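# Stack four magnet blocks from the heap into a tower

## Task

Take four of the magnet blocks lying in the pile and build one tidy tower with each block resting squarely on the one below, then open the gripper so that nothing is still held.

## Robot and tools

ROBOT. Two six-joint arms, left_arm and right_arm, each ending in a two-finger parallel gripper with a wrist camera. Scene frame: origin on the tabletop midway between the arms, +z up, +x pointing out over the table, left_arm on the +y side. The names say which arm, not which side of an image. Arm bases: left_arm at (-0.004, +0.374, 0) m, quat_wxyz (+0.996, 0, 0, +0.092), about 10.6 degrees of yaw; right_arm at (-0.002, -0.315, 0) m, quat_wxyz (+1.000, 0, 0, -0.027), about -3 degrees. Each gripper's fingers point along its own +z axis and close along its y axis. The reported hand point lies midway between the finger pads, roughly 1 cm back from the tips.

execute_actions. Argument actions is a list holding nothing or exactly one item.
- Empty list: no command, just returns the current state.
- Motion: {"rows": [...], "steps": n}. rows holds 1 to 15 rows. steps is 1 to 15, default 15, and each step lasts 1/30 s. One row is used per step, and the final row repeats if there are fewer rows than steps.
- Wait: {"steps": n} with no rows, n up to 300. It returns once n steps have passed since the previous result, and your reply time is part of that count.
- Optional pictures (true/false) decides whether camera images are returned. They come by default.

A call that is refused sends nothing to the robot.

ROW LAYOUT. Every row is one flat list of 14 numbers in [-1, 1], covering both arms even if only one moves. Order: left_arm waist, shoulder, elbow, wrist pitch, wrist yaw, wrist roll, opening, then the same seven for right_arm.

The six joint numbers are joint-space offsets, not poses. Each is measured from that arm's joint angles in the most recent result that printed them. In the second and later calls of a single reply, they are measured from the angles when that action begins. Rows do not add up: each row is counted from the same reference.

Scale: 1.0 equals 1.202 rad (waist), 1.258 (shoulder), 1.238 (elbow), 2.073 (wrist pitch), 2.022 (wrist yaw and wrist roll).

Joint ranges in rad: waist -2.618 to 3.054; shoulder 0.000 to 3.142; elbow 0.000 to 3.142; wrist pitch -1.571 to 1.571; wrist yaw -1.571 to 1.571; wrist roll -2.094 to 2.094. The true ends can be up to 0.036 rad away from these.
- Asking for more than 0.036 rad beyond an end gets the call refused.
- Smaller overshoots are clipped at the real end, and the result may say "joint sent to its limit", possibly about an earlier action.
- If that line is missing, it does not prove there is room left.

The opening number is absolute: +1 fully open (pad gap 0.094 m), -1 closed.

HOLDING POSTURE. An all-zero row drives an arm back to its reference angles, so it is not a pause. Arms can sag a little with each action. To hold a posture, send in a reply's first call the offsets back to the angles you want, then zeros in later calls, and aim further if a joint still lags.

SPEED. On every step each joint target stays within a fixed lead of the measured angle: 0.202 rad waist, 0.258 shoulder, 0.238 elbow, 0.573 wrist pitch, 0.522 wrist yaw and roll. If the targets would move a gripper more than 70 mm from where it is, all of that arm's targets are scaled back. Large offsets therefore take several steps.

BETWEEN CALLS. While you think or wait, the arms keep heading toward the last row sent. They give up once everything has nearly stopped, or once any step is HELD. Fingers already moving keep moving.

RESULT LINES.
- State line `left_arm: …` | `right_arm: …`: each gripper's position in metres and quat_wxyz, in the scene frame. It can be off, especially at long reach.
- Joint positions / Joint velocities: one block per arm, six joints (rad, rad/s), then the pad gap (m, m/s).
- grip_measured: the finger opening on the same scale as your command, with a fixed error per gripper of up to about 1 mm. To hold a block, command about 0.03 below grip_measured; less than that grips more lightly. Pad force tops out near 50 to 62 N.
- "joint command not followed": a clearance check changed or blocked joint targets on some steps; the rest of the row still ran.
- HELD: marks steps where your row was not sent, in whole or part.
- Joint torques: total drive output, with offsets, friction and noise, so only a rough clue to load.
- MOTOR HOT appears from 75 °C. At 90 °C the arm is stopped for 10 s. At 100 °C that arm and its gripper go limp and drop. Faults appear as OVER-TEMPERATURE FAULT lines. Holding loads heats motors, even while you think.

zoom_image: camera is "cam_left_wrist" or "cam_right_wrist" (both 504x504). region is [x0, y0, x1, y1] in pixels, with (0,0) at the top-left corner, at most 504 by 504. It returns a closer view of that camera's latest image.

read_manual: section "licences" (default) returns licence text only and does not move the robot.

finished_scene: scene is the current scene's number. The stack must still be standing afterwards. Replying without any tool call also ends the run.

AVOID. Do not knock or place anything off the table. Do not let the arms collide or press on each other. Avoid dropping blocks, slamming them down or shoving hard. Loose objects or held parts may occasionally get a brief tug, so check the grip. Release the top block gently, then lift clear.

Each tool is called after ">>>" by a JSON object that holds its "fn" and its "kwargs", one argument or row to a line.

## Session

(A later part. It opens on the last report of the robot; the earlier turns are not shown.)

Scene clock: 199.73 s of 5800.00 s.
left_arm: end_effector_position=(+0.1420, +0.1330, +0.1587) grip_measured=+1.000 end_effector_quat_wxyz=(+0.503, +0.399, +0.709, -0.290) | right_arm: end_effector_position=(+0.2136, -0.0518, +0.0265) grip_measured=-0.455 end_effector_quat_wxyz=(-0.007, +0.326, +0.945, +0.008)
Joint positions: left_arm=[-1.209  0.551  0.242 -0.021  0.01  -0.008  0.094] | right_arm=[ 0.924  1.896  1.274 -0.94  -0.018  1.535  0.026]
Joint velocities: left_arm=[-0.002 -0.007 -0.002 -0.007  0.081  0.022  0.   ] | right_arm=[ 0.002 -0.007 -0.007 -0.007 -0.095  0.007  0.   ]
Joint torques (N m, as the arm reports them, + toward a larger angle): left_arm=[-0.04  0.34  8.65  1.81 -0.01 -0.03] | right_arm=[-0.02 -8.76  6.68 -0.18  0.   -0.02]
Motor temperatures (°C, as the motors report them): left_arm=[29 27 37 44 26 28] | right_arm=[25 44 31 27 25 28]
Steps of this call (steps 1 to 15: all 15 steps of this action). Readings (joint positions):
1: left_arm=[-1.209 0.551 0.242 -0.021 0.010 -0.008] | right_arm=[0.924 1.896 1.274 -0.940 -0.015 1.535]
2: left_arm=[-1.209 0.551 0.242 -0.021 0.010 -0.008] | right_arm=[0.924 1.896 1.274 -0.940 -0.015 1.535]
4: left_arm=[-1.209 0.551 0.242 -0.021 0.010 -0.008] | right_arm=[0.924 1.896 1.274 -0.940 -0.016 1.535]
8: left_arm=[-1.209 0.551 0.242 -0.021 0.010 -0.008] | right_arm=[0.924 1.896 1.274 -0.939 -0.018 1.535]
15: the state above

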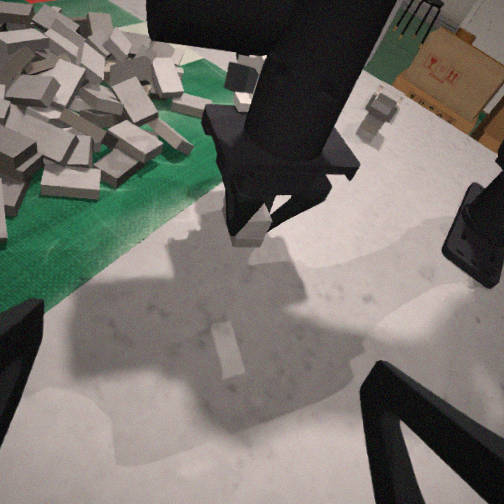

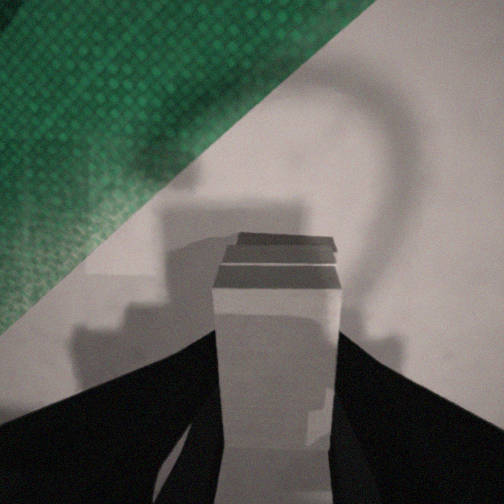

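>>> {"fn": "execute_actions", "kwargs": {
  "actions": [
    {"rows":[[0,0,0,0,0,0,1,0,0,0,0,0,0,-0.44],[0,0,0,0,0,0,1,0,0,0,0,0,0,-0.3],[0,0,0,0,0,0,1,0,0,0,0,0,0,-0.1],[0,0,0,0,0,0,1,0,0,0,0,0,0,0.1],[0,0,0,0,0,0,1,0,0,0,0,0,0,0.3],[0,0,0,0,0,0,1,0,-0.008,0.03,-0.02,0,0,0.3],[0,0,0,0,0,0,1,0,-0.016,0.05,-0.036,0,0,0.3],[0,0,0,0,0,0,1,0,-0.024,0.07,-0.052,0,0,0.3],[0,0,0,0,0,0,1,0,-0.03,0.09,-0.068,0,0,0.3],[0,0,0,0,0,0,1,0,-0.036,0.11,-0.084,0,0,0.3],[0,0,0,0,0,0,1,0,-0.042,0.13,-0.1,0,0,0.3],[0,0,0,0,0,0,1,0,-0.048,0.15,-0.115,0,0,0.3],[0,0,0,0,0,0,1,0,-0.054,0.17,-0.13,0,0,0.3],[0,0,0,0,0,0,1,0,-0.06,0.185,-0.14,0,0,0.3]],"steps":15}
  ],
  "pictures": false
}}

>>> {"fn": "execute_actions", "kwargs": {
  "actions": [
    {"steps":8}
  ],
  "pictures": false
}}

>>> {"fn": "execute_actions", "kwargs": {
  "actions": [
    {"rows":[[0,0,0,0,0,0,1,-0.01,0,0.03,-0.01,0,-0.05,0.3],[0,0,0,0,0,0,1,-0.03,0.015,0.06,-0.02,0,-0.1,0.3],[0,0,0,0,0,0,1,-0.06,0.03,0.09,-0.03,0,-0.15,0.3],[0,0,0,0,0,0,1,-0.09,0.045,0.12,-0.04,0,-0.2,0.3],[0,0,0,0,0,0,1,-0.125,0.06,0.15,-0.05,0,-0.26,0.3],[0,0,0,0,0,0,1,-0.16,0.075,0.18,-0.06,0,-0.32,0.3],[0,0,0,0,0,0,1,-0.195,0.09,0.21,-0.07,0,-0.38,0.3],[0,0,0,0,0,0,1,-0.23,0.105,0.24,-0.08,0,-0.44,0.3],[0,0,0,0,0,0,1,-0.265,0.12,0.27,-0.09,0,-0.5,0.3],[0,0,0,0,0,0,1,-0.3,0.14,0.3,-0.1,0,-0.56,0.3],[0,0,0,0,0,0,1,-0.335,0.16,0.33,-0.11,0,-0.62,0.3],[0,0,0,0,0,0,1,-0.37,0.18,0.35,-0.115,0,-0.68,0.3],[0,0,0,0,0,0,1,-0.395,0.195,0.37,-0.115,0,-0.73,0.3],[0,0,0,0,0,0,1,-0.41,0.205,0.385,-0.115,0,-0.76,0.3],[0,0,0,0,0,0,1,-0.42,0.215,0.395,-0.115,0.012,-0.76,0.3]],"steps":15}
  ],
  "pictures": false
}}

>>> {"fn": "execute_actions", "kwargs": {
  "actions": [
    {"steps":20}
  ]
}}

>>> {"fn": "zoom_image", "kwargs": {
  "camera": "cam_left_wrist",
  "region": [180,140,310,270]
}}

Scene clock: 211.80 s of 5800.00 s.
left_arm: end_effector_position=(+0.1420, +0.1330, +0.1587) grip_measured=+1.000 end_effector_quat_wxyz=(+0.503, +0.399, +0.709, -0.290) | right_arm: end_effector_position=(+0.2227, -0.0403, +0.0854) grip_measured=+0.298 end_effector_quat_wxyz=(+0.000, +0.325, +0.945, +0.029)
Joint positions: left_arm=[-1.209  0.551  0.242 -0.021  0.01  -0.008  0.094] | right_arm=[ 0.924  1.85   1.455 -1.121 -0.021  1.535  0.061]
Joint velocities: left_arm=[ 0.012  0.007  0.007 -0.066  0.037 -0.007  0.   ] | right_arm=[ 0.002 -0.359  0.569 -0.432  0.037 -0.081  0.   ]
Joint torques (N m, as the arm reports them, + toward a larger angle): left_arm=[ 0.    0.2   8.63  1.81 -0.01  0.01] | right_arm=[-0.02 -9.3   8.52 -0.45  0.   -0.02]
Motor temperatures (°C, as the motors report them): left_arm=[29 27 37 45 26 28] | right_arm=[25 44 32 27 25 28]
Steps of this call (steps 1 to 15: the robot went on to your last target; steps 16 to 90: nothing new was sent; then 8.57 s passed at rest; steps 91 to 105: all 15 steps of this action). Readings (joint positions):
91: left_arm=[-1.209 0.551 0.242 -0.021 0.010 -0.008] | right_arm=[0.924 1.896 1.274 -0.940 -0.018 1.535]
92: left_arm=[-1.209 0.551 0.242 -0.021 0.010 -0.008] | right_arm=[0.924 1.896 1.274 -0.940 -0.018 1.535]
94: left_arm=[-1.209 0.551 0.242 -0.021 0.010 -0.008] | right_arm=[0.924 1.896 1.274 -0.940 -0.019 1.535]
98: left_arm=[-1.209 0.551 0.242 -0.021 0.010 -0.008] | right_arm=[0.924 1.896 1.289 -0.968 -0.020 1.535]
105: the state above

Scene clock: 212.07 s of 5800.00 s.
left_arm: end_effector_position=(+0.1420, +0.1330, +0.1587) grip_measured=+1.000 end_effector_quat_wxyz=(+0.503, +0.399, +0.709, -0.290) | right_arm: end_effector_position=(+0.2178, -0.0460, +0.1032) grip_measured=+0.298 end_effector_quat_wxyz=(-0.001, +0.325, +0.945, +0.026)
Joint positions: left_arm=[-1.209  0.551  0.242 -0.021  0.01  -0.008  0.094] | right_arm=[ 0.924  1.819  1.487 -1.191 -0.021  1.535  0.061]
Joint velocities: left_arm=[ 0.022  0.007 -0.007  0.037  0.022  0.037  0.   ] | right_arm=[ 0.002  0.002 -0.012 -0.139  0.11   0.037  0.   ]
Joint torques (N m, as the arm reports them, + toward a larger angle): left_arm=[-0.09  0.3   8.65  1.83  0.01  0.02] | right_arm=[-0.02 -8.46  8.65 -0.24  0.   -0.01]
Motor temperatures (°C, as the motors report them): left_arm=[29 27 37 45 26 28] | right_arm=[25 44 32 27 25 28]
Steps of this call (steps 1 to 8: the robot went on to your last target). Readings (joint positions):
1: left_arm=[-1.209 0.551 0.242 -0.021 0.010 -0.008] | right_arm=[0.924 1.838 1.470 -1.134 -0.021 1.535]
2: left_arm=[-1.209 0.551 0.242 -0.021 0.010 -0.008] | right_arm=[0.924 1.829 1.480 -1.145 -0.021 1.535]
4: left_arm=[-1.209 0.551 0.242 -0.021 0.010 -0.008] | right_arm=[0.924 1.819 1.487 -1.163 -0.021 1.535]
8: the state above

Scene clock: 212.57 s of 5800.00 s.
left_arm: end_effector_position=(+0.1420, +0.1330, +0.1587) grip_measured=+1.000 end_effector_quat_wxyz=(+0.503, +0.399, +0.709, -0.290) | right_arm: end_effector_position=(+0.3792, -0.1535, +0.1330) grip_measured=+0.298 end_effector_quat_wxyz=(+0.036, -0.014, +0.999, +0.027)
Joint positions: left_arm=[-1.209  0.551  0.242 -0.021  0.01  -0.008  0.094] | right_arm=[ 0.441  2.053  1.924 -1.355 -0.023  0.361  0.061]
Joint velocities: left_arm=[-0.012 -0.007 -0.012 -0.007 -0.022  0.037  0.   ] | right_arm=[-0.916  0.486  0.501 -0.168  0.271 -2.44   0.   ]
Joint torques (N m, as the arm reports them, + toward a larger angle): left_arm=[-0.03  0.28  8.66  1.83 -0.01 -0.02] | right_arm=[ 2.78 -9.99  9.08 -0.44 -0.13 -0.07]
Motor temperatures (°C, as the motors report them): left_arm=[29 27 37 45 26 28] | right_arm=[25 44 32 27 25 28]
Steps of this call (steps 1 to 15: all 15 steps of this action). Readings (joint positions):
1: left_arm=[-1.209 0.551 0.242 -0.021 0.010 -0.008] | right_arm=[0.924 1.819 1.487 -1.192 -0.021 1.520]
2: left_arm=[-1.209 0.551 0.242 -0.021 0.010 -0.008] | right_arm=[0.922 1.822 1.493 -1.200 -0.023 1.487]
4: left_arm=[-1.209 0.551 0.242 -0.021 0.010 -0.008] | right_arm=[0.898 1.844 1.540 -1.227 -0.031 1.384]
8: left_arm=[-1.209 0.551 0.242 -0.021 0.010 -0.008] | right_arm=[0.754 1.914 1.695 -1.270 -0.039 1.050]
15: the state above

Scene clock: 213.23 s of 5800.00 s.
left_arm: end_effector_position=(+0.1420, +0.1330, +0.1587) grip_measured=+1.000 end_effector_quat_wxyz=(+0.503, +0.399, +0.709, -0.290) | right_arm: end_effector_position=(+0.3751, -0.1713, +0.1224) grip_measured=+0.298 end_effector_quat_wxyz=(+0.004, -0.176, +0.984, -0.001)
Joint positions: left_arm=[-1.209  0.551  0.242 -0.021  0.01  -0.008  0.094] | right_arm=[ 0.416  2.089  1.94  -1.413  0.003  0.008  0.061]
Joint velocities: left_arm=[ 0.002 -0.002 -0.007 -0.037 -0.022  0.051  0.   ] | right_arm=[ 0.007 -0.002  0.002  0.007 -0.022 -0.095 -0.   ]
Joint torques (N m, as the arm reports them, + toward a larger angle): left_arm=[0.03 0.27 8.73 1.85 0.   0.  ] | right_arm=[  0.06 -10.82  10.09  -0.27   0.    -0.05]
Motor temperatures (°C, as the motors report them): left_arm=[29 27 37 45 26 28] | right_arm=[25 44 32 27 25 28]
Steps of this call (steps 1 to 20: the robot went on to your last target). Readings (joint positions):
1: left_arm=[-1.209 0.551 0.242 -0.021 0.010 -0.008] | right_arm=[0.415 2.067 1.936 -1.360 -0.015 0.290]
2: left_arm=[-1.209 0.551 0.242 -0.021 0.010 -0.008] | right_arm=[0.397 2.076 1.940 -1.366 -0.007 0.233]
4: left_arm=[-1.209 0.551 0.242 -0.021 0.010 -0.008] | right_arm=[0.387 2.087 1.940 -1.381 0.002 0.151]
8: left_arm=[-1.209 0.551 0.242 -0.021 0.010 -0.008] | right_arm=[0.406 2.089 1.940 -1.401 0.003 0.064]
20: the state above

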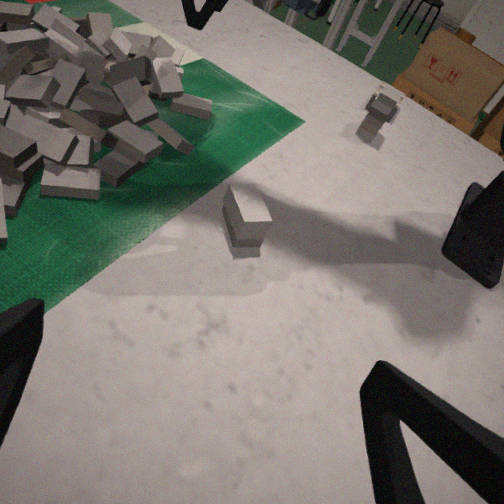

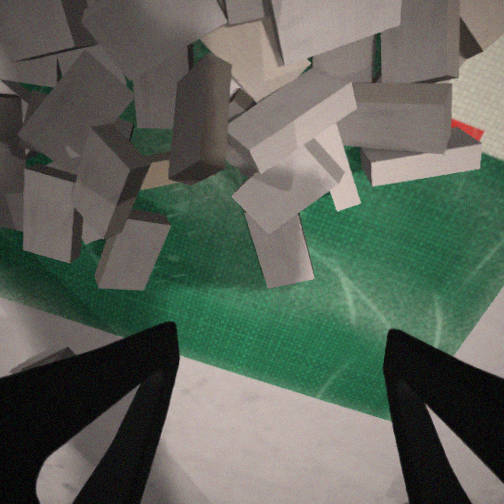

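Region (180, 140, 310, 270) of cam_left_wrist's 504x504 image, scaled by 3.877, with more detail than that image has.

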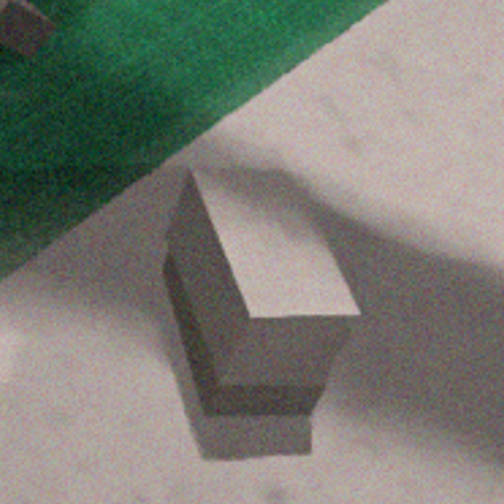

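>>> {"fn": "execute_actions", "kwargs": {
  "actions": [
    {"rows":[[0,0,0,0,0,0,1,0,-0.004,-0.02,0.012,0,-0.02,0.2],[0,0,0,0,0,0,1,0,-0.008,-0.04,0.025,0,-0.04,0.1],[0,0,0,0,0,0,1,0,-0.012,-0.065,0.038,0,-0.06,0],[0,0,0,0,0,0,1,0,-0.016,-0.09,0.051,0,-0.08,-0.1],[0,0,0,0,0,0,1,0,-0.02,-0.115,0.064,0,-0.1,-0.2],[0,0,0,0,0,0,1,0,-0.024,-0.14,0.077,0,-0.12,-0.28],[0,0,0,0,0,0,1,0,-0.028,-0.165,0.09,0,-0.14,-0.28],[0,0,0,0,0,0,1,0,-0.032,-0.19,0.103,0,-0.154,-0.28],[0,0,0,0,0,0,1,0,-0.036,-0.215,0.116,0,-0.154,-0.28],[0,0,0,0,0,0,1,0,-0.039,-0.24,0.129,0,-0.154,-0.28],[0,0,0,0,0,0,1,0,-0.039,-0.26,0.142,0,-0.154,-0.28],[0,0,0,0,0,0,1,0,-0.039,-0.278,0.153,0,-0.154,-0.28],[0,0,0,0,0,0,1,0,-0.039,-0.29,0.153,0,-0.154,-0.28]],"steps":15}
  ],
  "pictures": false
}}

>>> {"fn": "execute_actions", "kwargs": {
  "actions": [
    {"steps":15}
  ]
}}

Scene clock: 225.67 s of 5800.00 s.
left_arm: end_effector_position=(+0.1420, +0.1330, +0.1587) grip_measured=+1.000 end_effector_quat_wxyz=(+0.503, +0.399, +0.709, -0.290) | right_arm: end_effector_position=(+0.3472, -0.1819, +0.0460) grip_measured=-0.278 end_effector_quat_wxyz=(-0.034, -0.312, +0.950, -0.003)
Joint positions: left_arm=[-1.209  0.551  0.242 -0.021  0.01  -0.008  0.094] | right_arm=[ 0.416  2.067  1.598 -1.171  0.003 -0.271  0.034]
Joint velocities: left_arm=[-0.007 -0.012 -0.002 -0.007  0.081  0.051  0.   ] | right_arm=[-0.007 -0.002 -0.266  0.227 -0.051 -0.183 -0.   ]
Joint torques (N m, as the arm reports them, + toward a larger angle): left_arm=[-0.17  0.24  8.62  1.83  0.   -0.01] | right_arm=[ -0.02 -12.54   6.75  -0.01  -0.01  -0.07]
Motor temperatures (°C, as the motors report them): left_arm=[29 27 37 45 26 28] | right_arm=[25 45 33 27 25 28]
Steps of this call (steps 1 to 30: the robot went on to your last target; steps 31 to 90: nothing new was sent; then 8.93 s passed at rest; steps 91 to 105: all 15 steps of this action). Readings (joint positions):
91: left_arm=[-1.209 0.551 0.242 -0.021 0.010 -0.008] | right_arm=[0.416 2.089 1.940 -1.413 0.003 -0.001]
92: left_arm=[-1.209 0.551 0.242 -0.021 0.010 -0.008] | right_arm=[0.416 2.089 1.935 -1.407 0.003 -0.013]
94: left_arm=[-1.209 0.551 0.242 -0.021 0.010 -0.008] | right_arm=[0.416 2.082 1.902 -1.377 0.003 -0.053]
98: left_arm=[-1.209 0.551 0.242 -0.021 0.010 -0.008] | right_arm=[0.416 2.070 1.780 -1.302 0.003 -0.169]
105: the state above

Scene clock: 226.17 s of 5800.00 s.
left_arm: end_effector_position=(+0.1420, +0.1330, +0.1587) grip_measured=+1.000 end_effector_quat_wxyz=(+0.503, +0.399, +0.709, -0.290) | right_arm: end_effector_position=(+0.3584, -0.1776, +0.0461) grip_measured=-0.278 end_effector_quat_wxyz=(-0.007, -0.324, +0.946, -0.002)
Joint positions: left_arm=[-1.209  0.551  0.242 -0.021  0.01  -0.008  0.094] | right_arm=[ 0.416  2.06   1.592 -1.116  0.003 -0.297  0.034]
Joint velocities: left_arm=[ 0.017  0.007 -0.002 -0.051 -0.037  0.007  0.   ] | right_arm=[-0.002  0.002 -0.002 -0.022  0.022 -0.037 -0.001]
Joint torques (N m, as the arm reports them, + toward a larger angle): left_arm=[-0.01  0.34  8.65  1.82  0.   -0.02] | right_arm=[ -0.02 -12.09   6.08  -0.03  -0.02  -0.06]
Motor temperatures (°C, as the motors report them): left_arm=[29 27 37 45 26 28] | right_arm=[25 46 33 27 25 28]
Steps of this call (steps 1 to 15: the robot went on to your last target). Readings (joint positions):
1: left_arm=[-1.209 0.551 0.242 -0.021 0.010 -0.008] | right_arm=[0.416 2.067 1.593 -1.163 0.003 -0.277]
2: left_arm=[-1.209 0.551 0.242 -0.021 0.010 -0.008] | right_arm=[0.416 2.067 1.592 -1.157 0.003 -0.281]
4: left_arm=[-1.209 0.551 0.242 -0.021 0.010 -0.008] | right_arm=[0.416 2.065 1.592 -1.141 0.003 -0.287]
8: left_arm=[-1.209 0.551 0.242 -0.021 0.010 -0.008] | right_arm=[0.416 2.061 1.592 -1.124 0.003 -0.293]
15: the state above

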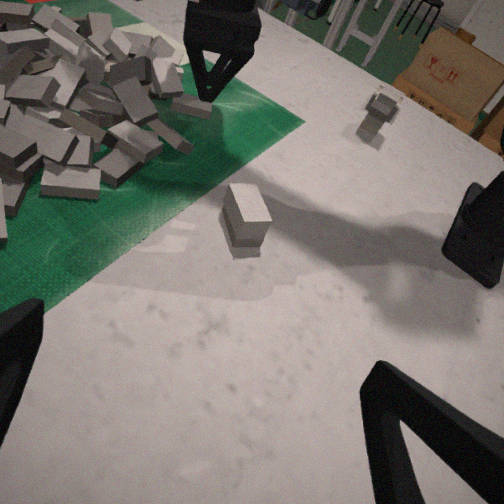

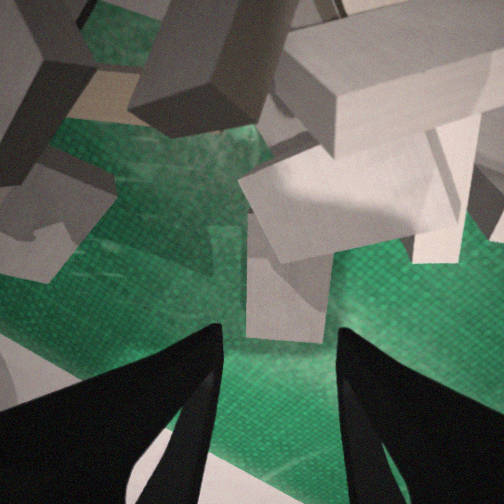

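>>> {"fn": "execute_actions", "kwargs": {
  "actions": [
    {"rows":[[0,0,0,0,0,0,1,0,0,0,0.012,0,0.02,-0.28],[0,0,0,0,0,0,1,0,0.003,-0.01,0.02,0,0.02,-0.28],[0,0,0,0,0,0,1,0,0.006,-0.017,0.028,0,0.02,-0.28],[0,0,0,0,0,0,1,0,0.009,-0.024,0.036,0,0.02,-0.28],[0,0,0,0,0,0,1,0,0.013,-0.031,0.042,0,0.02,-0.28],[0,0,0,0,0,0,1,0,0.017,-0.038,0.048,0,0.02,-0.28],[0,0,0,0,0,0,1,0,0.021,-0.046,0.054,0,0.02,-0.28],[0,0,0,0,0,0,1,0,0.025,-0.054,0.054,0,0.02,-0.28]],"steps":15}
  ],
  "pictures": false
}}

>>> {"fn": "execute_actions", "kwargs": {
  "actions": [
    {"steps":8}
  ]
}}

Scene clock: 231.00 s of 5800.00 s.
left_arm: end_effector_position=(+0.1420, +0.1330, +0.1587) grip_measured=+1.000 end_effector_quat_wxyz=(+0.503, +0.399, +0.709, -0.290) | right_arm: end_effector_position=(+0.3605, -0.1768, +0.0227) grip_measured=-0.278 end_effector_quat_wxyz=(-0.005, -0.308, +0.951, -0.002)
Joint positions: left_arm=[-1.209  0.551  0.242 -0.021  0.01  -0.008  0.094] | right_arm=[ 0.416  2.09   1.541 -1.032  0.003 -0.264  0.034]
Joint velocities: left_arm=[-0.002  0.002  0.007 -0.022  0.037  0.037  0.   ] | right_arm=[-0.007  0.007  0.007  0.051  0.037  0.007 -0.001]
Joint torques (N m, as the arm reports them, + toward a larger angle): left_arm=[-0.06  0.27  8.66  1.82  0.    0.  ] | right_arm=[  0.   -10.28   5.46  -0.09  -0.02   0.05]
Motor temperatures (°C, as the motors report them): left_arm=[29 27 37 45 26 28] | right_arm=[25 46 33 27 25 28]
Steps of this call (steps 1 to 15: the robot went on to your last target; steps 16 to 90: nothing new was sent; then 1.33 s passed at rest; steps 91 to 105: all 15 steps of this action). Readings (joint positions):
91: left_arm=[-1.209 0.551 0.242 -0.021 0.010 -0.008] | right_arm=[0.416 2.060 1.592 -1.114 0.003 -0.292]
92: left_arm=[-1.209 0.551 0.242 -0.021 0.010 -0.008] | right_arm=[0.416 2.060 1.592 -1.112 0.003 -0.286]
94: left_arm=[-1.209 0.551 0.242 -0.021 0.010 -0.008] | right_arm=[0.416 2.060 1.592 -1.099 0.003 -0.277]
98: left_arm=[-1.209 0.551 0.242 -0.021 0.010 -0.008] | right_arm=[0.416 2.064 1.570 -1.053 0.003 -0.269]
105: the state above

Scene clock: 231.27 s of 5800.00 s.
left_arm: end_effector_position=(+0.1420, +0.1330, +0.1587) grip_measured=+1.000 end_effector_quat_wxyz=(+0.503, +0.399, +0.709, -0.290) | right_arm: end_effector_position=(+0.3624, -0.1761, +0.0227) grip_measured=-0.278 end_effector_quat_wxyz=(-0.001, -0.308, +0.952, -0.002)
Joint positions: left_arm=[-1.209  0.551  0.242 -0.021  0.01  -0.008  0.094] | right_arm=[ 0.416  2.09   1.541 -1.024  0.003 -0.263  0.034]
Joint velocities: left_arm=[-0.002  0.002 -0.012  0.022 -0.022  0.007  0.   ] | right_arm=[-0.007  0.002 -0.002 -0.022 -0.022  0.007 -0.001]
Joint torques (N m, as the arm reports them, + toward a larger angle): left_arm=[-0.16  0.25  8.66  1.81  0.01  0.  ] | right_arm=[ -0.01 -10.32   5.55   0.02  -0.01   0.08]
Motor temperatures (°C, as the motors report them): left_arm=[29 27 37 45 26 28] | right_arm=[25 46 33 27 25 28]
Steps of this call (steps 1 to 8: the robot went on to your last target). Readings (joint positions):
1: left_arm=[-1.209 0.551 0.242 -0.021 0.010 -0.008] | right_arm=[0.416 2.090 1.541 -1.031 0.003 -0.263]
2: left_arm=[-1.209 0.551 0.242 -0.021 0.010 -0.008] | right_arm=[0.416 2.090 1.541 -1.029 0.003 -0.263]
4: left_arm=[-1.209 0.551 0.242 -0.021 0.010 -0.008] | right_arm=[0.416 2.090 1.541 -1.027 0.003 -0.263]
8: the state above

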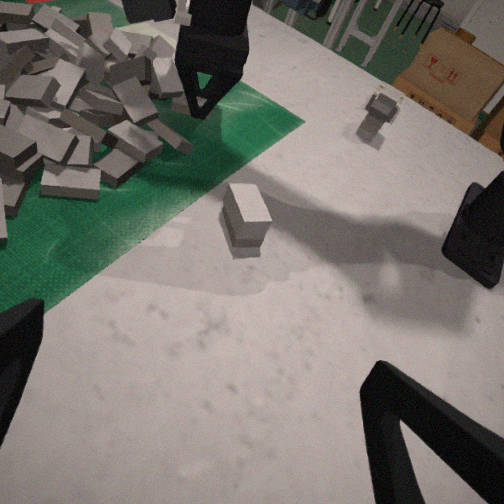

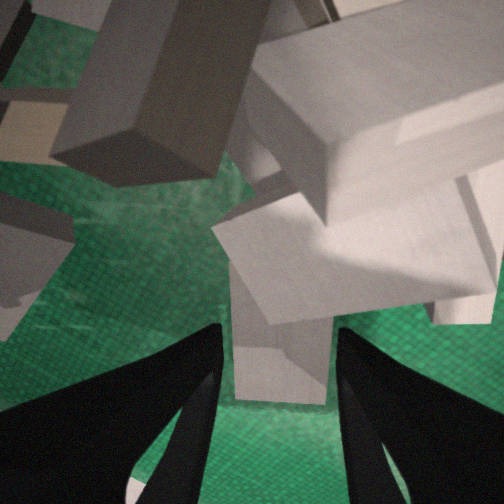

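>>> {"fn": "execute_actions", "kwargs": {
  "actions": [
    {"rows":[[0,0,0,0,0,0,1,0,0,0,0,0,0,-0.33],[0,0,0,0,0,0,1,0,0,0,0,0,0,-0.38],[0,0,0,0,0,0,1,0,0,0,0,0,0,-0.42],[0,0,0,0,0,0,1,0,0,0,0,0,0,-0.45],[0,0,0,0,0,0,1,0,0,0,0,0,0,-0.48],[0,0,0,0,0,0,1,0,0,0,0,0,0,-0.53]],"steps":9}
  ],
  "pictures": false
}}

>>> {"fn": "execute_actions", "kwargs": {
  "actions": [
    {"rows":[[0,0,0,0,0,0,1,0,-0.014,-0.005,0,0,0,-0.53],[0,0,0,0,0,0,1,0,-0.022,-0.012,0,0,0,-0.53],[0,0,0,0,0,0,1,0,-0.03,-0.022,0,0,0,-0.53],[0,0,0,0,0,0,1,0,-0.039,-0.034,0.005,0,0,-0.53],[0,0,0,0,0,0,1,0,-0.048,-0.046,0.008,0,0,-0.53],[0,0,0,0,0,0,1,0,-0.057,-0.058,0.011,0,0,-0.53],[0,0,0,0,0,0,1,0,-0.066,-0.07,0.014,0,0,-0.53],[0,0,0,0,0,0,1,0,-0.075,-0.082,0.017,0,0,-0.53],[0,0,0,0,0,0,1,0,-0.084,-0.094,0.02,0,0,-0.53],[0,0,0,0,0,0,1,0,-0.093,-0.106,0.022,0,0,-0.53],[0,0,0,0,0,0,1,0,-0.102,-0.118,0.024,0,0,-0.53],[0,0,0,0,0,0,1,0,-0.111,-0.13,0.026,0,0,-0.53],[0,0,0,0,0,0,1,0,-0.12,-0.142,0.028,0,0,-0.53],[0,0,0,0,0,0,1,0,-0.129,-0.154,0.03,0,0,-0.53],[0,0,0,0,0,0,1,0,-0.138,-0.166,0.03,0,0,-0.53]],"steps":15}
  ],
  "pictures": false
}}

>>> {"fn": "execute_actions", "kwargs": {
  "actions": [
    {"steps":10}
  ]
}}

Scene clock: 238.17 s of 5800.00 s.
left_arm: end_effector_position=(+0.1420, +0.1330, +0.1587) grip_measured=+1.000 end_effector_quat_wxyz=(+0.503, +0.399, +0.709, -0.290) | right_arm: end_effector_position=(+0.3627, -0.1761, +0.0227) grip_measured=-0.470 end_effector_quat_wxyz=(-0.001, -0.307, +0.952, -0.002)
Joint positions: left_arm=[-1.209  0.551  0.242 -0.021  0.01  -0.008  0.094] | right_arm=[ 0.416  2.09   1.541 -1.023  0.003 -0.262  0.025]
Joint velocities: left_arm=[0.002 0.022 0.007 0.007 0.051 0.022 0.   ] | right_arm=[ 0.002  0.002 -0.002  0.051 -0.11   0.051 -0.001]
Joint torques (N m, as the arm reports them, + toward a larger angle): left_arm=[-0.01  0.32  8.61  1.8   0.01 -0.01] | right_arm=[ -0.06 -10.55   6.85  -0.2   -0.01  -0.01]
Motor temperatures (°C, as the motors report them): left_arm=[29 27 37 45 26 28] | right_arm=[25 46 32 27 25 28]
Steps of this call (steps 1 to 15: the robot went on to your last target; steps 16 to 90: nothing new was sent; then 3.60 s passed at rest; steps 91 to 99: all 9 steps of this action). Readings (joint positions):
91: left_arm=[-1.209 0.551 0.242 -0.021 0.010 -0.008] | right_arm=[0.416 2.090 1.541 -1.023 0.003 -0.262]
92: left_arm=[-1.209 0.551 0.242 -0.021 0.010 -0.008] | right_arm=[0.416 2.090 1.541 -1.023 0.003 -0.262]
94: left_arm=[-1.209 0.551 0.242 -0.021 0.010 -0.008] | right_arm=[0.416 2.090 1.541 -1.023 0.003 -0.262]
98: left_arm=[-1.209 0.551 0.242 -0.021 0.010 -0.008] | right_arm=[0.416 2.090 1.541 -1.023 0.003 -0.262]
99: the state above

Scene clock: 238.67 s of 5800.00 s.
left_arm: end_effector_position=(+0.1420, +0.1330, +0.1587) grip_measured=+1.000 end_effector_quat_wxyz=(+0.503, +0.399, +0.709, -0.290) | right_arm: end_effector_position=(+0.3307, -0.1882, +0.0297) grip_measured=-0.470 end_effector_quat_wxyz=(-0.002, -0.307, +0.952, -0.002)
Joint positions: left_arm=[-1.209  0.551  0.242 -0.021  0.01  -0.008  0.094] | right_arm=[ 0.416  1.959  1.376 -0.991  0.003 -0.262  0.025]
Joint velocities: left_arm=[ 0.007  0.007 -0.007 -0.051  0.037 -0.037  0.   ] | right_arm=[ 0.007 -0.33  -0.427  0.022 -0.066  0.051 -0.   ]
Joint torques (N m, as the arm reports them, + toward a larger angle): left_arm=[-0.06  0.3   8.56  1.8   0.02  0.02] | right_arm=[  0.07 -11.39   5.34  -0.04  -0.01  -0.01]
Motor temperatures (°C, as the motors report them): left_arm=[29 27 37 45 26 28] | right_arm=[25 46 32 27 25 28]
Steps of this call (steps 1 to 15: all 15 steps of this action). Readings (joint positions):
1: left_arm=[-1.209 0.551 0.242 -0.021 0.010 -0.008] | right_arm=[0.416 2.090 1.541 -1.023 0.003 -0.262]
2: left_arm=[-1.209 0.551 0.242 -0.021 0.010 -0.008] | right_arm=[0.416 2.090 1.541 -1.023 0.003 -0.262]
4: left_arm=[-1.209 0.551 0.242 -0.021 0.010 -0.008] | right_arm=[0.416 2.084 1.534 -1.020 0.003 -0.262]
8: left_arm=[-1.209 0.551 0.242 -0.021 0.010 -0.008] | right_arm=[0.416 2.041 1.481 -1.012 0.003 -0.262]
15: the state above

Scene clock: 239.00 s of 5800.00 s.
left_arm: end_effector_position=(+0.1420, +0.1330, +0.1587) grip_measured=+1.000 end_effector_quat_wxyz=(+0.503, +0.399, +0.709, -0.290) | right_arm: end_effector_position=(+0.3253, -0.1902, +0.0303) grip_measured=-0.470 end_effector_quat_wxyz=(-0.003, -0.307, +0.952, -0.002)
Joint positions: left_arm=[-1.209  0.551  0.242 -0.021  0.01  -0.008  0.094] | right_arm=[ 0.416  1.94   1.352 -0.988  0.003 -0.262  0.025]
Joint velocities: left_arm=[-0.002 -0.012  0.002 -0.022 -0.007 -0.022  0.   ] | right_arm=[-0.002  0.012  0.012  0.022 -0.066 -0.007  0.   ]
Joint torques (N m, as the arm reports them, + toward a larger angle): left_arm=[-0.01  0.3   8.65  1.83  0.02  0.  ] | right_arm=[ -0.03 -11.22   5.36   0.    -0.01  -0.01]
Motor temperatures (°C, as the motors report them): left_arm=[29 27 37 45 26 28] | right_arm=[25 46 32 27 25 28]
Steps of this call (steps 1 to 10: the robot went on to your last target). Readings (joint positions):
1: left_arm=[-1.209 0.551 0.242 -0.021 0.010 -0.008] | right_arm=[0.416 1.950 1.364 -0.991 0.003 -0.262]
2: left_arm=[-1.209 0.551 0.242 -0.021 0.010 -0.008] | right_arm=[0.416 1.944 1.356 -0.991 0.003 -0.262]
4: left_arm=[-1.209 0.551 0.242 -0.021 0.010 -0.008] | right_arm=[0.416 1.940 1.352 -0.991 0.003 -0.262]
8: left_arm=[-1.209 0.551 0.242 -0.021 0.010 -0.008] | right_arm=[0.416 1.940 1.352 -0.988 0.003 -0.262]
10: the state above

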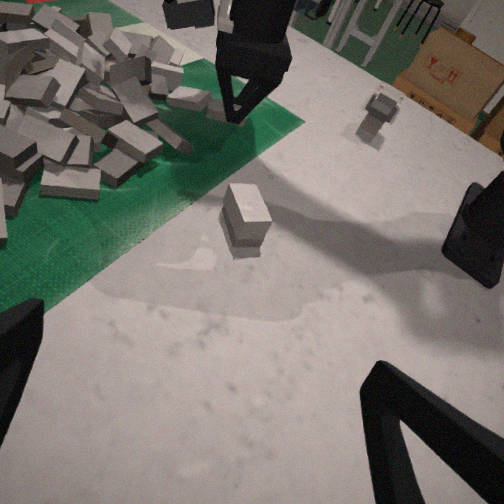

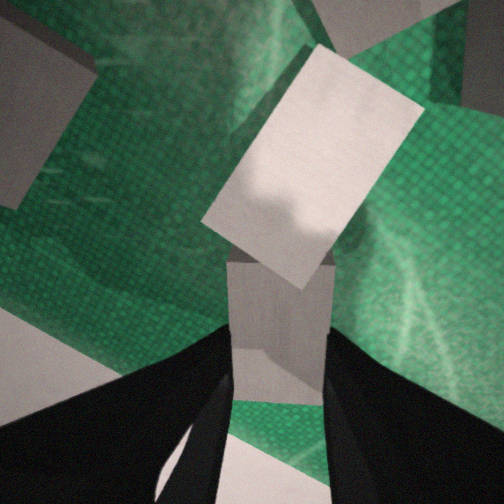

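>>> {"fn": "execute_actions", "kwargs": {
  "actions": [
    {"rows":[[0,0,0,0,0,0,1,0,-0.012,0,-0.012,0,0,-0.53],[0,0,0,0,0,0,1,0,-0.016,0,-0.02,0,0,-0.53],[0,0,0,0,0,0,1,0,-0.02,0,-0.028,0,0,-0.53],[0,0,0,0,0,0,1,0,-0.024,0,-0.036,0,0,-0.53],[0,0,0,0,0,0,1,0,-0.028,0,-0.044,0,0,-0.53],[0,0,0,0,0,0,1,0,-0.032,0,-0.05,0,0,-0.53],[0,0,0,0,0,0,1,0,-0.036,0,-0.056,0,0,-0.53],[0,0,0,0,0,0,1,0,-0.04,0,-0.062,0,0,-0.53]],"steps":15}
  ]
}}

Scene clock: 242.10 s of 5800.00 s.
left_arm: end_effector_position=(+0.1420, +0.1330, +0.1587) grip_measured=+1.000 end_effector_quat_wxyz=(+0.503, +0.399, +0.709, -0.290) | right_arm: end_effector_position=(+0.3037, -0.1984, +0.0413) grip_measured=-0.470 end_effector_quat_wxyz=(-0.039, -0.307, +0.951, -0.004)
Joint positions: left_arm=[-1.209  0.551  0.242 -0.021  0.01  -0.008  0.094] | right_arm=[ 0.416  1.909  1.352 -1.091  0.003 -0.262  0.025]
Joint velocities: left_arm=[-0.017 -0.002 -0.032  0.022 -0.066  0.022  0.   ] | right_arm=[-0.022 -0.012  0.002 -0.066 -0.037  0.007 -0.   ]
Joint torques (N m, as the arm reports them, + toward a larger angle): left_arm=[0.   0.24 8.74 1.85 0.02 0.03] | right_arm=[  0.02 -10.68   6.6   -0.45  -0.01  -0.01]
Motor temperatures (°C, as the motors report them): left_arm=[29 27 37 45 26 28] | right_arm=[25 47 32 27 25 28]
Steps of this call (steps 1 to 30: the robot went on to your last target; steps 31 to 78: nothing new was sent; steps 79 to 93: all 15 steps of this action). Readings (joint positions):
79: left_arm=[-1.209 0.551 0.242 -0.021 0.010 -0.008] | right_arm=[0.416 1.940 1.352 -0.989 0.003 -0.262]
80: left_arm=[-1.209 0.551 0.242 -0.021 0.010 -0.008] | right_arm=[0.416 1.940 1.352 -0.992 0.003 -0.262]
82: left_arm=[-1.209 0.551 0.242 -0.021 0.010 -0.008] | right_arm=[0.416 1.940 1.352 -1.006 0.003 -0.262]
86: left_arm=[-1.209 0.551 0.242 -0.021 0.010 -0.008] | right_arm=[0.416 1.928 1.352 -1.051 0.003 -0.262]
93: the state above

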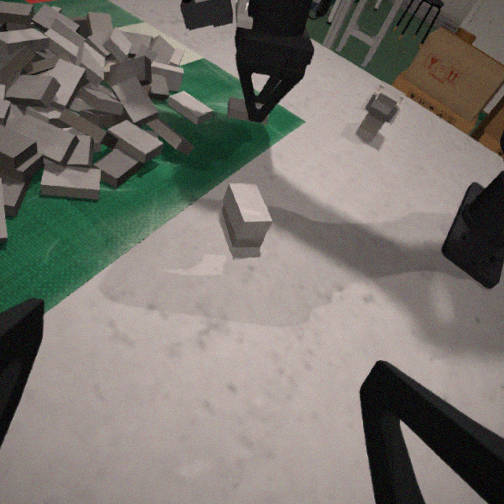

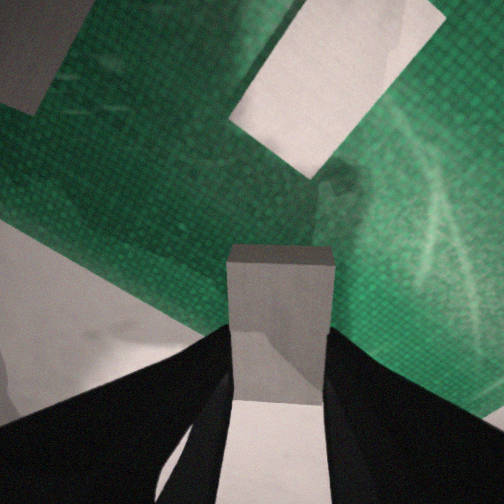

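>>> {"fn": "execute_actions", "kwargs": {
  "actions": [
    {"rows":[[0,0,0,0,0,0,1,0,-0.01,0.02,-0.01,0,0.03,-0.53],[0,0,0,0,0,0,1,0,-0.02,0.035,-0.018,0,0.09,-0.53],[0,0,0,0,0,0,1,0,-0.03,0.05,-0.026,0,0.15,-0.53],[0,0,0,0,0,0,1,0.01,-0.04,0.065,-0.034,0,0.21,-0.53],[0,0,0,0,0,0,1,0.03,-0.05,0.08,-0.042,0,0.27,-0.53],[0,0,0,0,0,0,1,0.06,-0.06,0.091,-0.048,0,0.33,-0.53],[0,0,0,0,0,0,1,0.1,-0.065,0.091,-0.048,0,0.4,-0.53],[0,0,0,0,0,0,1,0.14,-0.065,0.091,-0.048,0,0.47,-0.53],[0,0,0,0,0,0,1,0.18,-0.065,0.091,-0.048,0,0.54,-0.53],[0,0,0,0,0,0,1,0.22,-0.065,0.091,-0.048,0,0.61,-0.53],[0,0,0,0,0,0,1,0.26,-0.065,0.091,-0.048,0,0.68,-0.53],[0,0,0,0,0,0,1,0.3,-0.065,0.091,-0.048,0,0.75,-0.53],[0,0,0,0,0,0,1,0.34,-0.065,0.091,-0.048,0,0.82,-0.53],[0,0,0,0,0,0,1,0.38,-0.065,0.091,-0.048,0,0.893,-0.53],[0,0,0,0,0,0,1,0.412,-0.065,0.091,-0.048,0,0.893,-0.53]],"steps":15}
  ],
  "pictures": false
}}

>>> {"fn": "execute_actions", "kwargs": {
  "actions": [
    {"steps":24}
  ]
}}

Scene clock: 248.00 s of 5800.00 s.
left_arm: end_effector_position=(+0.1420, +0.1330, +0.1587) grip_measured=+1.000 end_effector_quat_wxyz=(+0.503, +0.399, +0.709, -0.290) | right_arm: end_effector_position=(+0.2417, -0.0710, +0.0867) grip_measured=-0.470 end_effector_quat_wxyz=(+0.011, +0.078, +0.997, +0.008)
Joint positions: left_arm=[-1.209  0.551  0.242 -0.021  0.01  -0.008  0.094] | right_arm=[ 0.839  1.838  1.446 -1.153  0.006  0.941  0.025]
Joint velocities: left_arm=[-0.007  0.002  0.002 -0.037 -0.007  0.007  0.   ] | right_arm=[ 1.477 -0.002  0.012 -0.066 -0.11   2.762 -0.   ]
Joint torques (N m, as the arm reports them, + toward a larger angle): left_arm=[-0.02  0.38  8.64  1.83  0.01 -0.01] | right_arm=[-1.59 -9.5   8.78 -0.45  0.11  0.  ]
Motor temperatures (°C, as the motors report them): left_arm=[29 27 37 45 26 28] | right_arm=[25 47 32 27 25 28]
Steps of this call (steps 1 to 15: the robot went on to your last target; steps 16 to 90: nothing new was sent; then 2.40 s passed at rest; steps 91 to 105: all 15 steps of this action). Readings (joint positions):
91: left_arm=[-1.209 0.551 0.242 -0.021 0.010 -0.008] | right_arm=[0.416 1.909 1.352 -1.099 0.003 -0.253]
92: left_arm=[-1.209 0.551 0.242 -0.021 0.010 -0.008] | right_arm=[0.416 1.909 1.352 -1.100 0.003 -0.224]
94: left_arm=[-1.209 0.551 0.242 -0.021 0.010 -0.008] | right_arm=[0.416 1.907 1.363 -1.116 0.003 -0.114]
98: left_arm=[-1.209 0.551 0.242 -0.021 0.010 -0.008] | right_arm=[0.471 1.869 1.416 -1.149 0.015 0.240]
105: the state above

Scene clock: 248.80 s of 5800.00 s.
left_arm: end_effector_position=(+0.1420, +0.1330, +0.1587) grip_measured=+1.000 end_effector_quat_wxyz=(+0.503, +0.399, +0.709, -0.290) | right_arm: end_effector_position=(+0.2175, -0.0536, +0.0866) grip_measured=-0.470 end_effector_quat_wxyz=(-0.003, +0.330, +0.944, +0.007)
Joint positions: left_arm=[-1.209  0.551  0.242 -0.021  0.01  -0.008  0.094] | right_arm=[ 0.916  1.838  1.446 -1.167 -0.011  1.535  0.025]
Joint velocities: left_arm=[-0.002  0.012  0.007  0.007 -0.007 -0.037  0.   ] | right_arm=[-0.007 -0.002 -0.002 -0.051  0.007  0.022 -0.   ]
Joint torques (N m, as the arm reports them, + toward a larger angle): left_arm=[-0.12  0.25  8.62  1.83  0.   -0.01] | right_arm=[-0.35 -9.53  8.63 -0.38  0.1   0.07]
Motor temperatures (°C, as the motors report them): left_arm=[29 27 37 45 26 28] | right_arm=[25 47 32 27 25 28]
Steps of this call (steps 1 to 24: the robot went on to your last target). Readings (joint positions):
1: left_arm=[-1.209 0.551 0.242 -0.021 0.010 -0.008] | right_arm=[0.885 1.838 1.446 -1.153 -0.000 1.041]
2: left_arm=[-1.209 0.551 0.242 -0.021 0.010 -0.008] | right_arm=[0.919 1.838 1.446 -1.154 -0.008 1.137]
4: left_arm=[-1.209 0.551 0.242 -0.021 0.010 -0.008] | right_arm=[0.947 1.838 1.446 -1.158 -0.020 1.281]
8: left_arm=[-1.209 0.551 0.242 -0.021 0.010 -0.008] | right_arm=[0.926 1.838 1.446 -1.165 -0.017 1.434]
24: the state above

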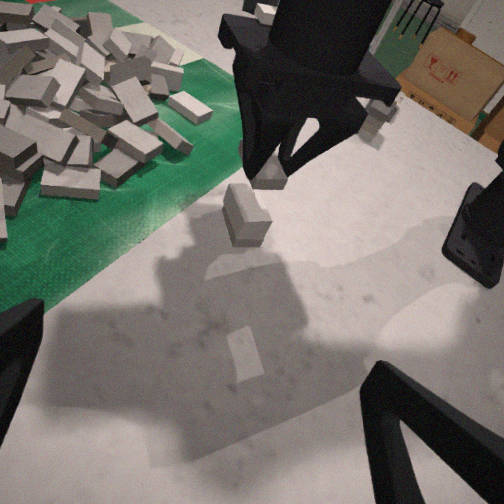

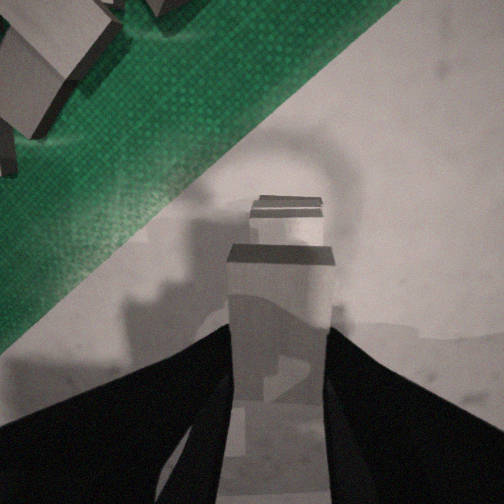

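>>> {"fn": "execute_actions", "kwargs": {
  "actions": [
    {"rows":[[0,0,0,0,0,0,1,0,0.002,-0.01,0.01,0,0,-0.53],[0,0,0,0,0,0,1,0,0.005,-0.018,0.016,0,0,-0.53],[0,0,0,0,0,0,1,0,0.008,-0.026,0.022,0,0,-0.53],[0,0,0,0,0,0,1,0,0.011,-0.034,0.028,0,0,-0.53],[0,0,0,0,0,0,1,0,0.014,-0.042,0.033,0,0,-0.53],[0,0,0,0,0,0,1,0,0.016,-0.05,0.038,0,0,-0.53],[0,0,0,0,0,0,1,0,0.018,-0.058,0.043,0,0,-0.53],[0,0,0,0,0,0,1,0,0.02,-0.066,0.043,0,0,-0.53]],"steps":15}
  ],
  "pictures": false
}}

>>> {"fn": "execute_actions", "kwargs": {
  "actions": [
    {"steps":8}
  ]
}}

>>> {"fn": "zoom_image", "kwargs": {
  "camera": "cam_left_wrist",
  "region": [180,140,310,270]
}}

Scene clock: 253.63 s of 5800.00 s.
left_arm: end_effector_position=(+0.1420, +0.1330, +0.1587) grip_measured=+1.000 end_effector_quat_wxyz=(+0.503, +0.399, +0.709, -0.290) | right_arm: end_effector_position=(+0.2145, -0.0563, +0.0619) grip_measured=-0.470 end_effector_quat_wxyz=(-0.008, +0.331, +0.944, -0.003)
Joint positions: left_arm=[-1.209  0.551  0.242 -0.021  0.01  -0.008  0.094] | right_arm=[ 0.916  1.862  1.377 -1.097 -0.014  1.537  0.025]
Joint velocities: left_arm=[ 0.012 -0.002 -0.027 -0.007 -0.066  0.066  0.   ] | right_arm=[-0.012 -0.022 -0.007  0.11  -0.022 -0.007  0.   ]
Joint torques (N m, as the arm reports them, + toward a larger angle): left_arm=[0.05 0.37 8.66 1.82 0.01 0.04] | right_arm=[ 0.01 -8.65  5.82 -0.13  0.01 -0.05]
Motor temperatures (°C, as the motors report them): left_arm=[29 27 37 45 26 28] | right_arm=[25 46 33 27 25 28]
Steps of this call (steps 1 to 30: the robot went on to your last target; steps 31 to 90: nothing new was sent; then 1.33 s passed at rest; steps 91 to 105: all 15 steps of this action). Readings (joint positions):
91: left_arm=[-1.209 0.551 0.242 -0.021 0.010 -0.008] | right_arm=[0.916 1.838 1.446 -1.167 -0.011 1.537]
92: left_arm=[-1.209 0.551 0.242 -0.021 0.010 -0.008] | right_arm=[0.916 1.838 1.446 -1.164 -0.011 1.537]
94: left_arm=[-1.209 0.551 0.242 -0.021 0.010 -0.008] | right_arm=[0.916 1.838 1.440 -1.149 -0.012 1.537]
98: left_arm=[-1.209 0.551 0.242 -0.021 0.010 -0.008] | right_arm=[0.916 1.844 1.405 -1.113 -0.013 1.537]
105: the state above

Scene clock: 253.90 s of 5800.00 s.
left_arm: end_effector_position=(+0.1420, +0.1330, +0.1587) grip_measured=+1.000 end_effector_quat_wxyz=(+0.503, +0.399, +0.709, -0.290) | right_arm: end_effector_position=(+0.2158, -0.0548, +0.0619) grip_measured=-0.470 end_effector_quat_wxyz=(-0.007, +0.331, +0.944, +0.001)
Joint positions: left_arm=[-1.209  0.551  0.242 -0.021  0.01  -0.008  0.094] | right_arm=[ 0.916  1.862  1.377 -1.089 -0.014  1.537  0.025]
Joint velocities: left_arm=[ 0.007 -0.002 -0.002  0.022 -0.007 -0.051  0.   ] | right_arm=[ 0.007  0.012 -0.012  0.007 -0.037 -0.051 -0.001]
Joint torques (N m, as the arm reports them, + toward a larger angle): left_arm=[-0.06  0.39  8.56  1.81  0.   -0.01] | right_arm=[ 0.   -8.61  5.77 -0.13  0.   -0.05]
Motor temperatures (°C, as the motors report them): left_arm=[29 27 37 45 26 28] | right_arm=[25 46 33 27 25 28]
Steps of this call (steps 1 to 8: the robot went on to your last target). Readings (joint positions):
1: left_arm=[-1.209 0.551 0.242 -0.021 0.010 -0.008] | right_arm=[0.916 1.862 1.377 -1.095 -0.014 1.537]
2: left_arm=[-1.209 0.551 0.242 -0.021 0.010 -0.008] | right_arm=[0.916 1.862 1.377 -1.093 -0.014 1.537]
4: left_arm=[-1.209 0.551 0.242 -0.021 0.010 -0.008] | right_arm=[0.916 1.862 1.377 -1.091 -0.014 1.537]
8: the state above

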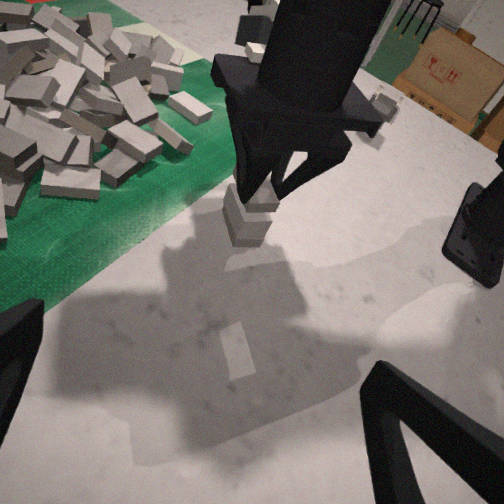

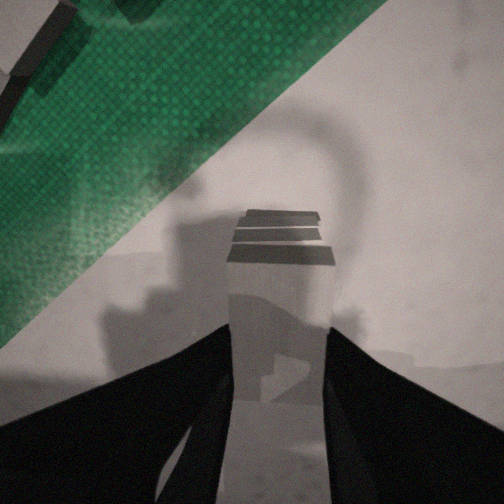

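Region (180, 140, 310, 270) of cam_left_wrist's 504x504 image, scaled by 3.877, with more detail than that image has.

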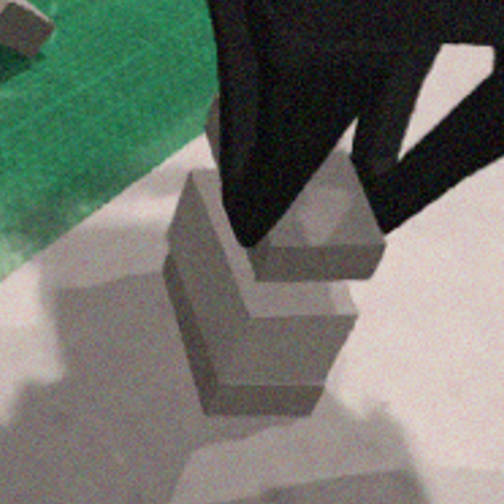

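>>> {"fn": "execute_actions", "kwargs": {
  "actions": [
    {"rows":[[0,0,0,0,0,0,1,0,0.003,-0.01,0.008,-0.009,0,-0.53],[0,0,0,0,0,0,1,0,0.006,-0.015,0.012,-0.009,0,-0.53],[0,0,0,0,0,0,1,0,0.008,-0.02,0.016,-0.009,0,-0.53],[0,0,0,0,0,0,1,0,0.01,-0.025,0.02,-0.009,0,-0.53],[0,0,0,0,0,0,1,0,0.012,-0.029,0.023,-0.009,0,-0.53],[0,0,0,0,0,0,1,0,0.014,-0.033,0.025,-0.009,0,-0.53]],"steps":15}
  ]
}}

>>> {"fn": "zoom_image", "kwargs": {
  "camera": "cam_left_wrist",
  "region": [180,140,310,270]
}}

Scene clock: 258.03 s of 5800.00 s.
left_arm: end_effector_position=(+0.1420, +0.1330, +0.1587) grip_measured=+1.000 end_effector_quat_wxyz=(+0.503, +0.399, +0.709, -0.290) | right_arm: end_effector_position=(+0.2145, -0.0509, +0.0540) grip_measured=-0.470 end_effector_quat_wxyz=(-0.015, +0.331, +0.944, +0.008)
Joint positions: left_arm=[-1.209  0.551  0.242 -0.021  0.01  -0.008  0.094] | right_arm=[ 0.916  1.872  1.357 -1.052 -0.033  1.537  0.025]
Joint velocities: left_arm=[ 0.007  0.002 -0.007 -0.007 -0.051 -0.095  0.   ] | right_arm=[-0.007  0.002 -0.012 -0.066 -0.007 -0.022  0.   ]
Joint torques (N m, as the arm reports them, + toward a larger angle): left_arm=[ 0.03  0.24  8.64  1.83 -0.01  0.02] | right_arm=[-0.12 -8.35  5.18 -0.07 -0.02 -0.01]
Motor temperatures (°C, as the motors report them): left_arm=[29 27 37 45 26 28] | right_arm=[25 46 32 27 25 28]
Steps of this call (steps 1 to 15: the robot went on to your last target; steps 16 to 90: nothing new was sent; then 0.63 s passed at rest; steps 91 to 105: all 15 steps of this action). Readings (joint positions):
91: left_arm=[-1.209 0.551 0.242 -0.021 0.010 -0.008] | right_arm=[0.916 1.862 1.377 -1.088 -0.017 1.537]
92: left_arm=[-1.209 0.551 0.242 -0.021 0.010 -0.008] | right_arm=[0.916 1.862 1.377 -1.086 -0.020 1.537]
94: left_arm=[-1.209 0.551 0.242 -0.021 0.010 -0.008] | right_arm=[0.916 1.862 1.377 -1.079 -0.026 1.537]
98: left_arm=[-1.209 0.551 0.242 -0.021 0.010 -0.008] | right_arm=[0.916 1.866 1.363 -1.058 -0.031 1.537]
105: the state above

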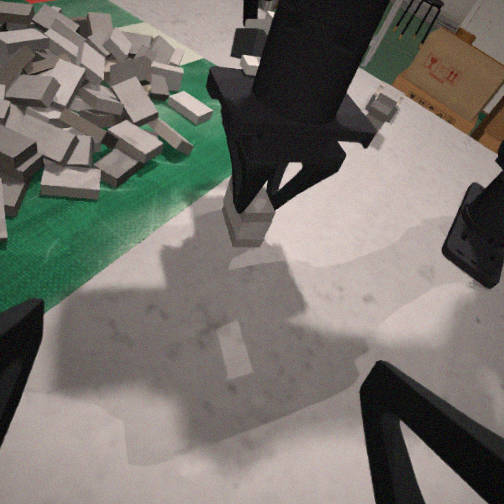

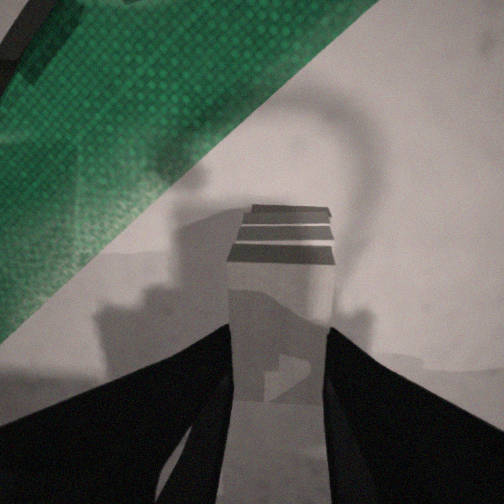

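Region (180, 140, 310, 270) of cam_left_wrist's 504x504 image, scaled by 3.877, with more detail than that image has.

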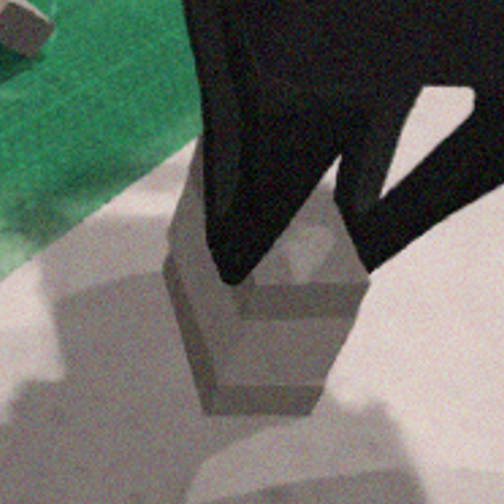

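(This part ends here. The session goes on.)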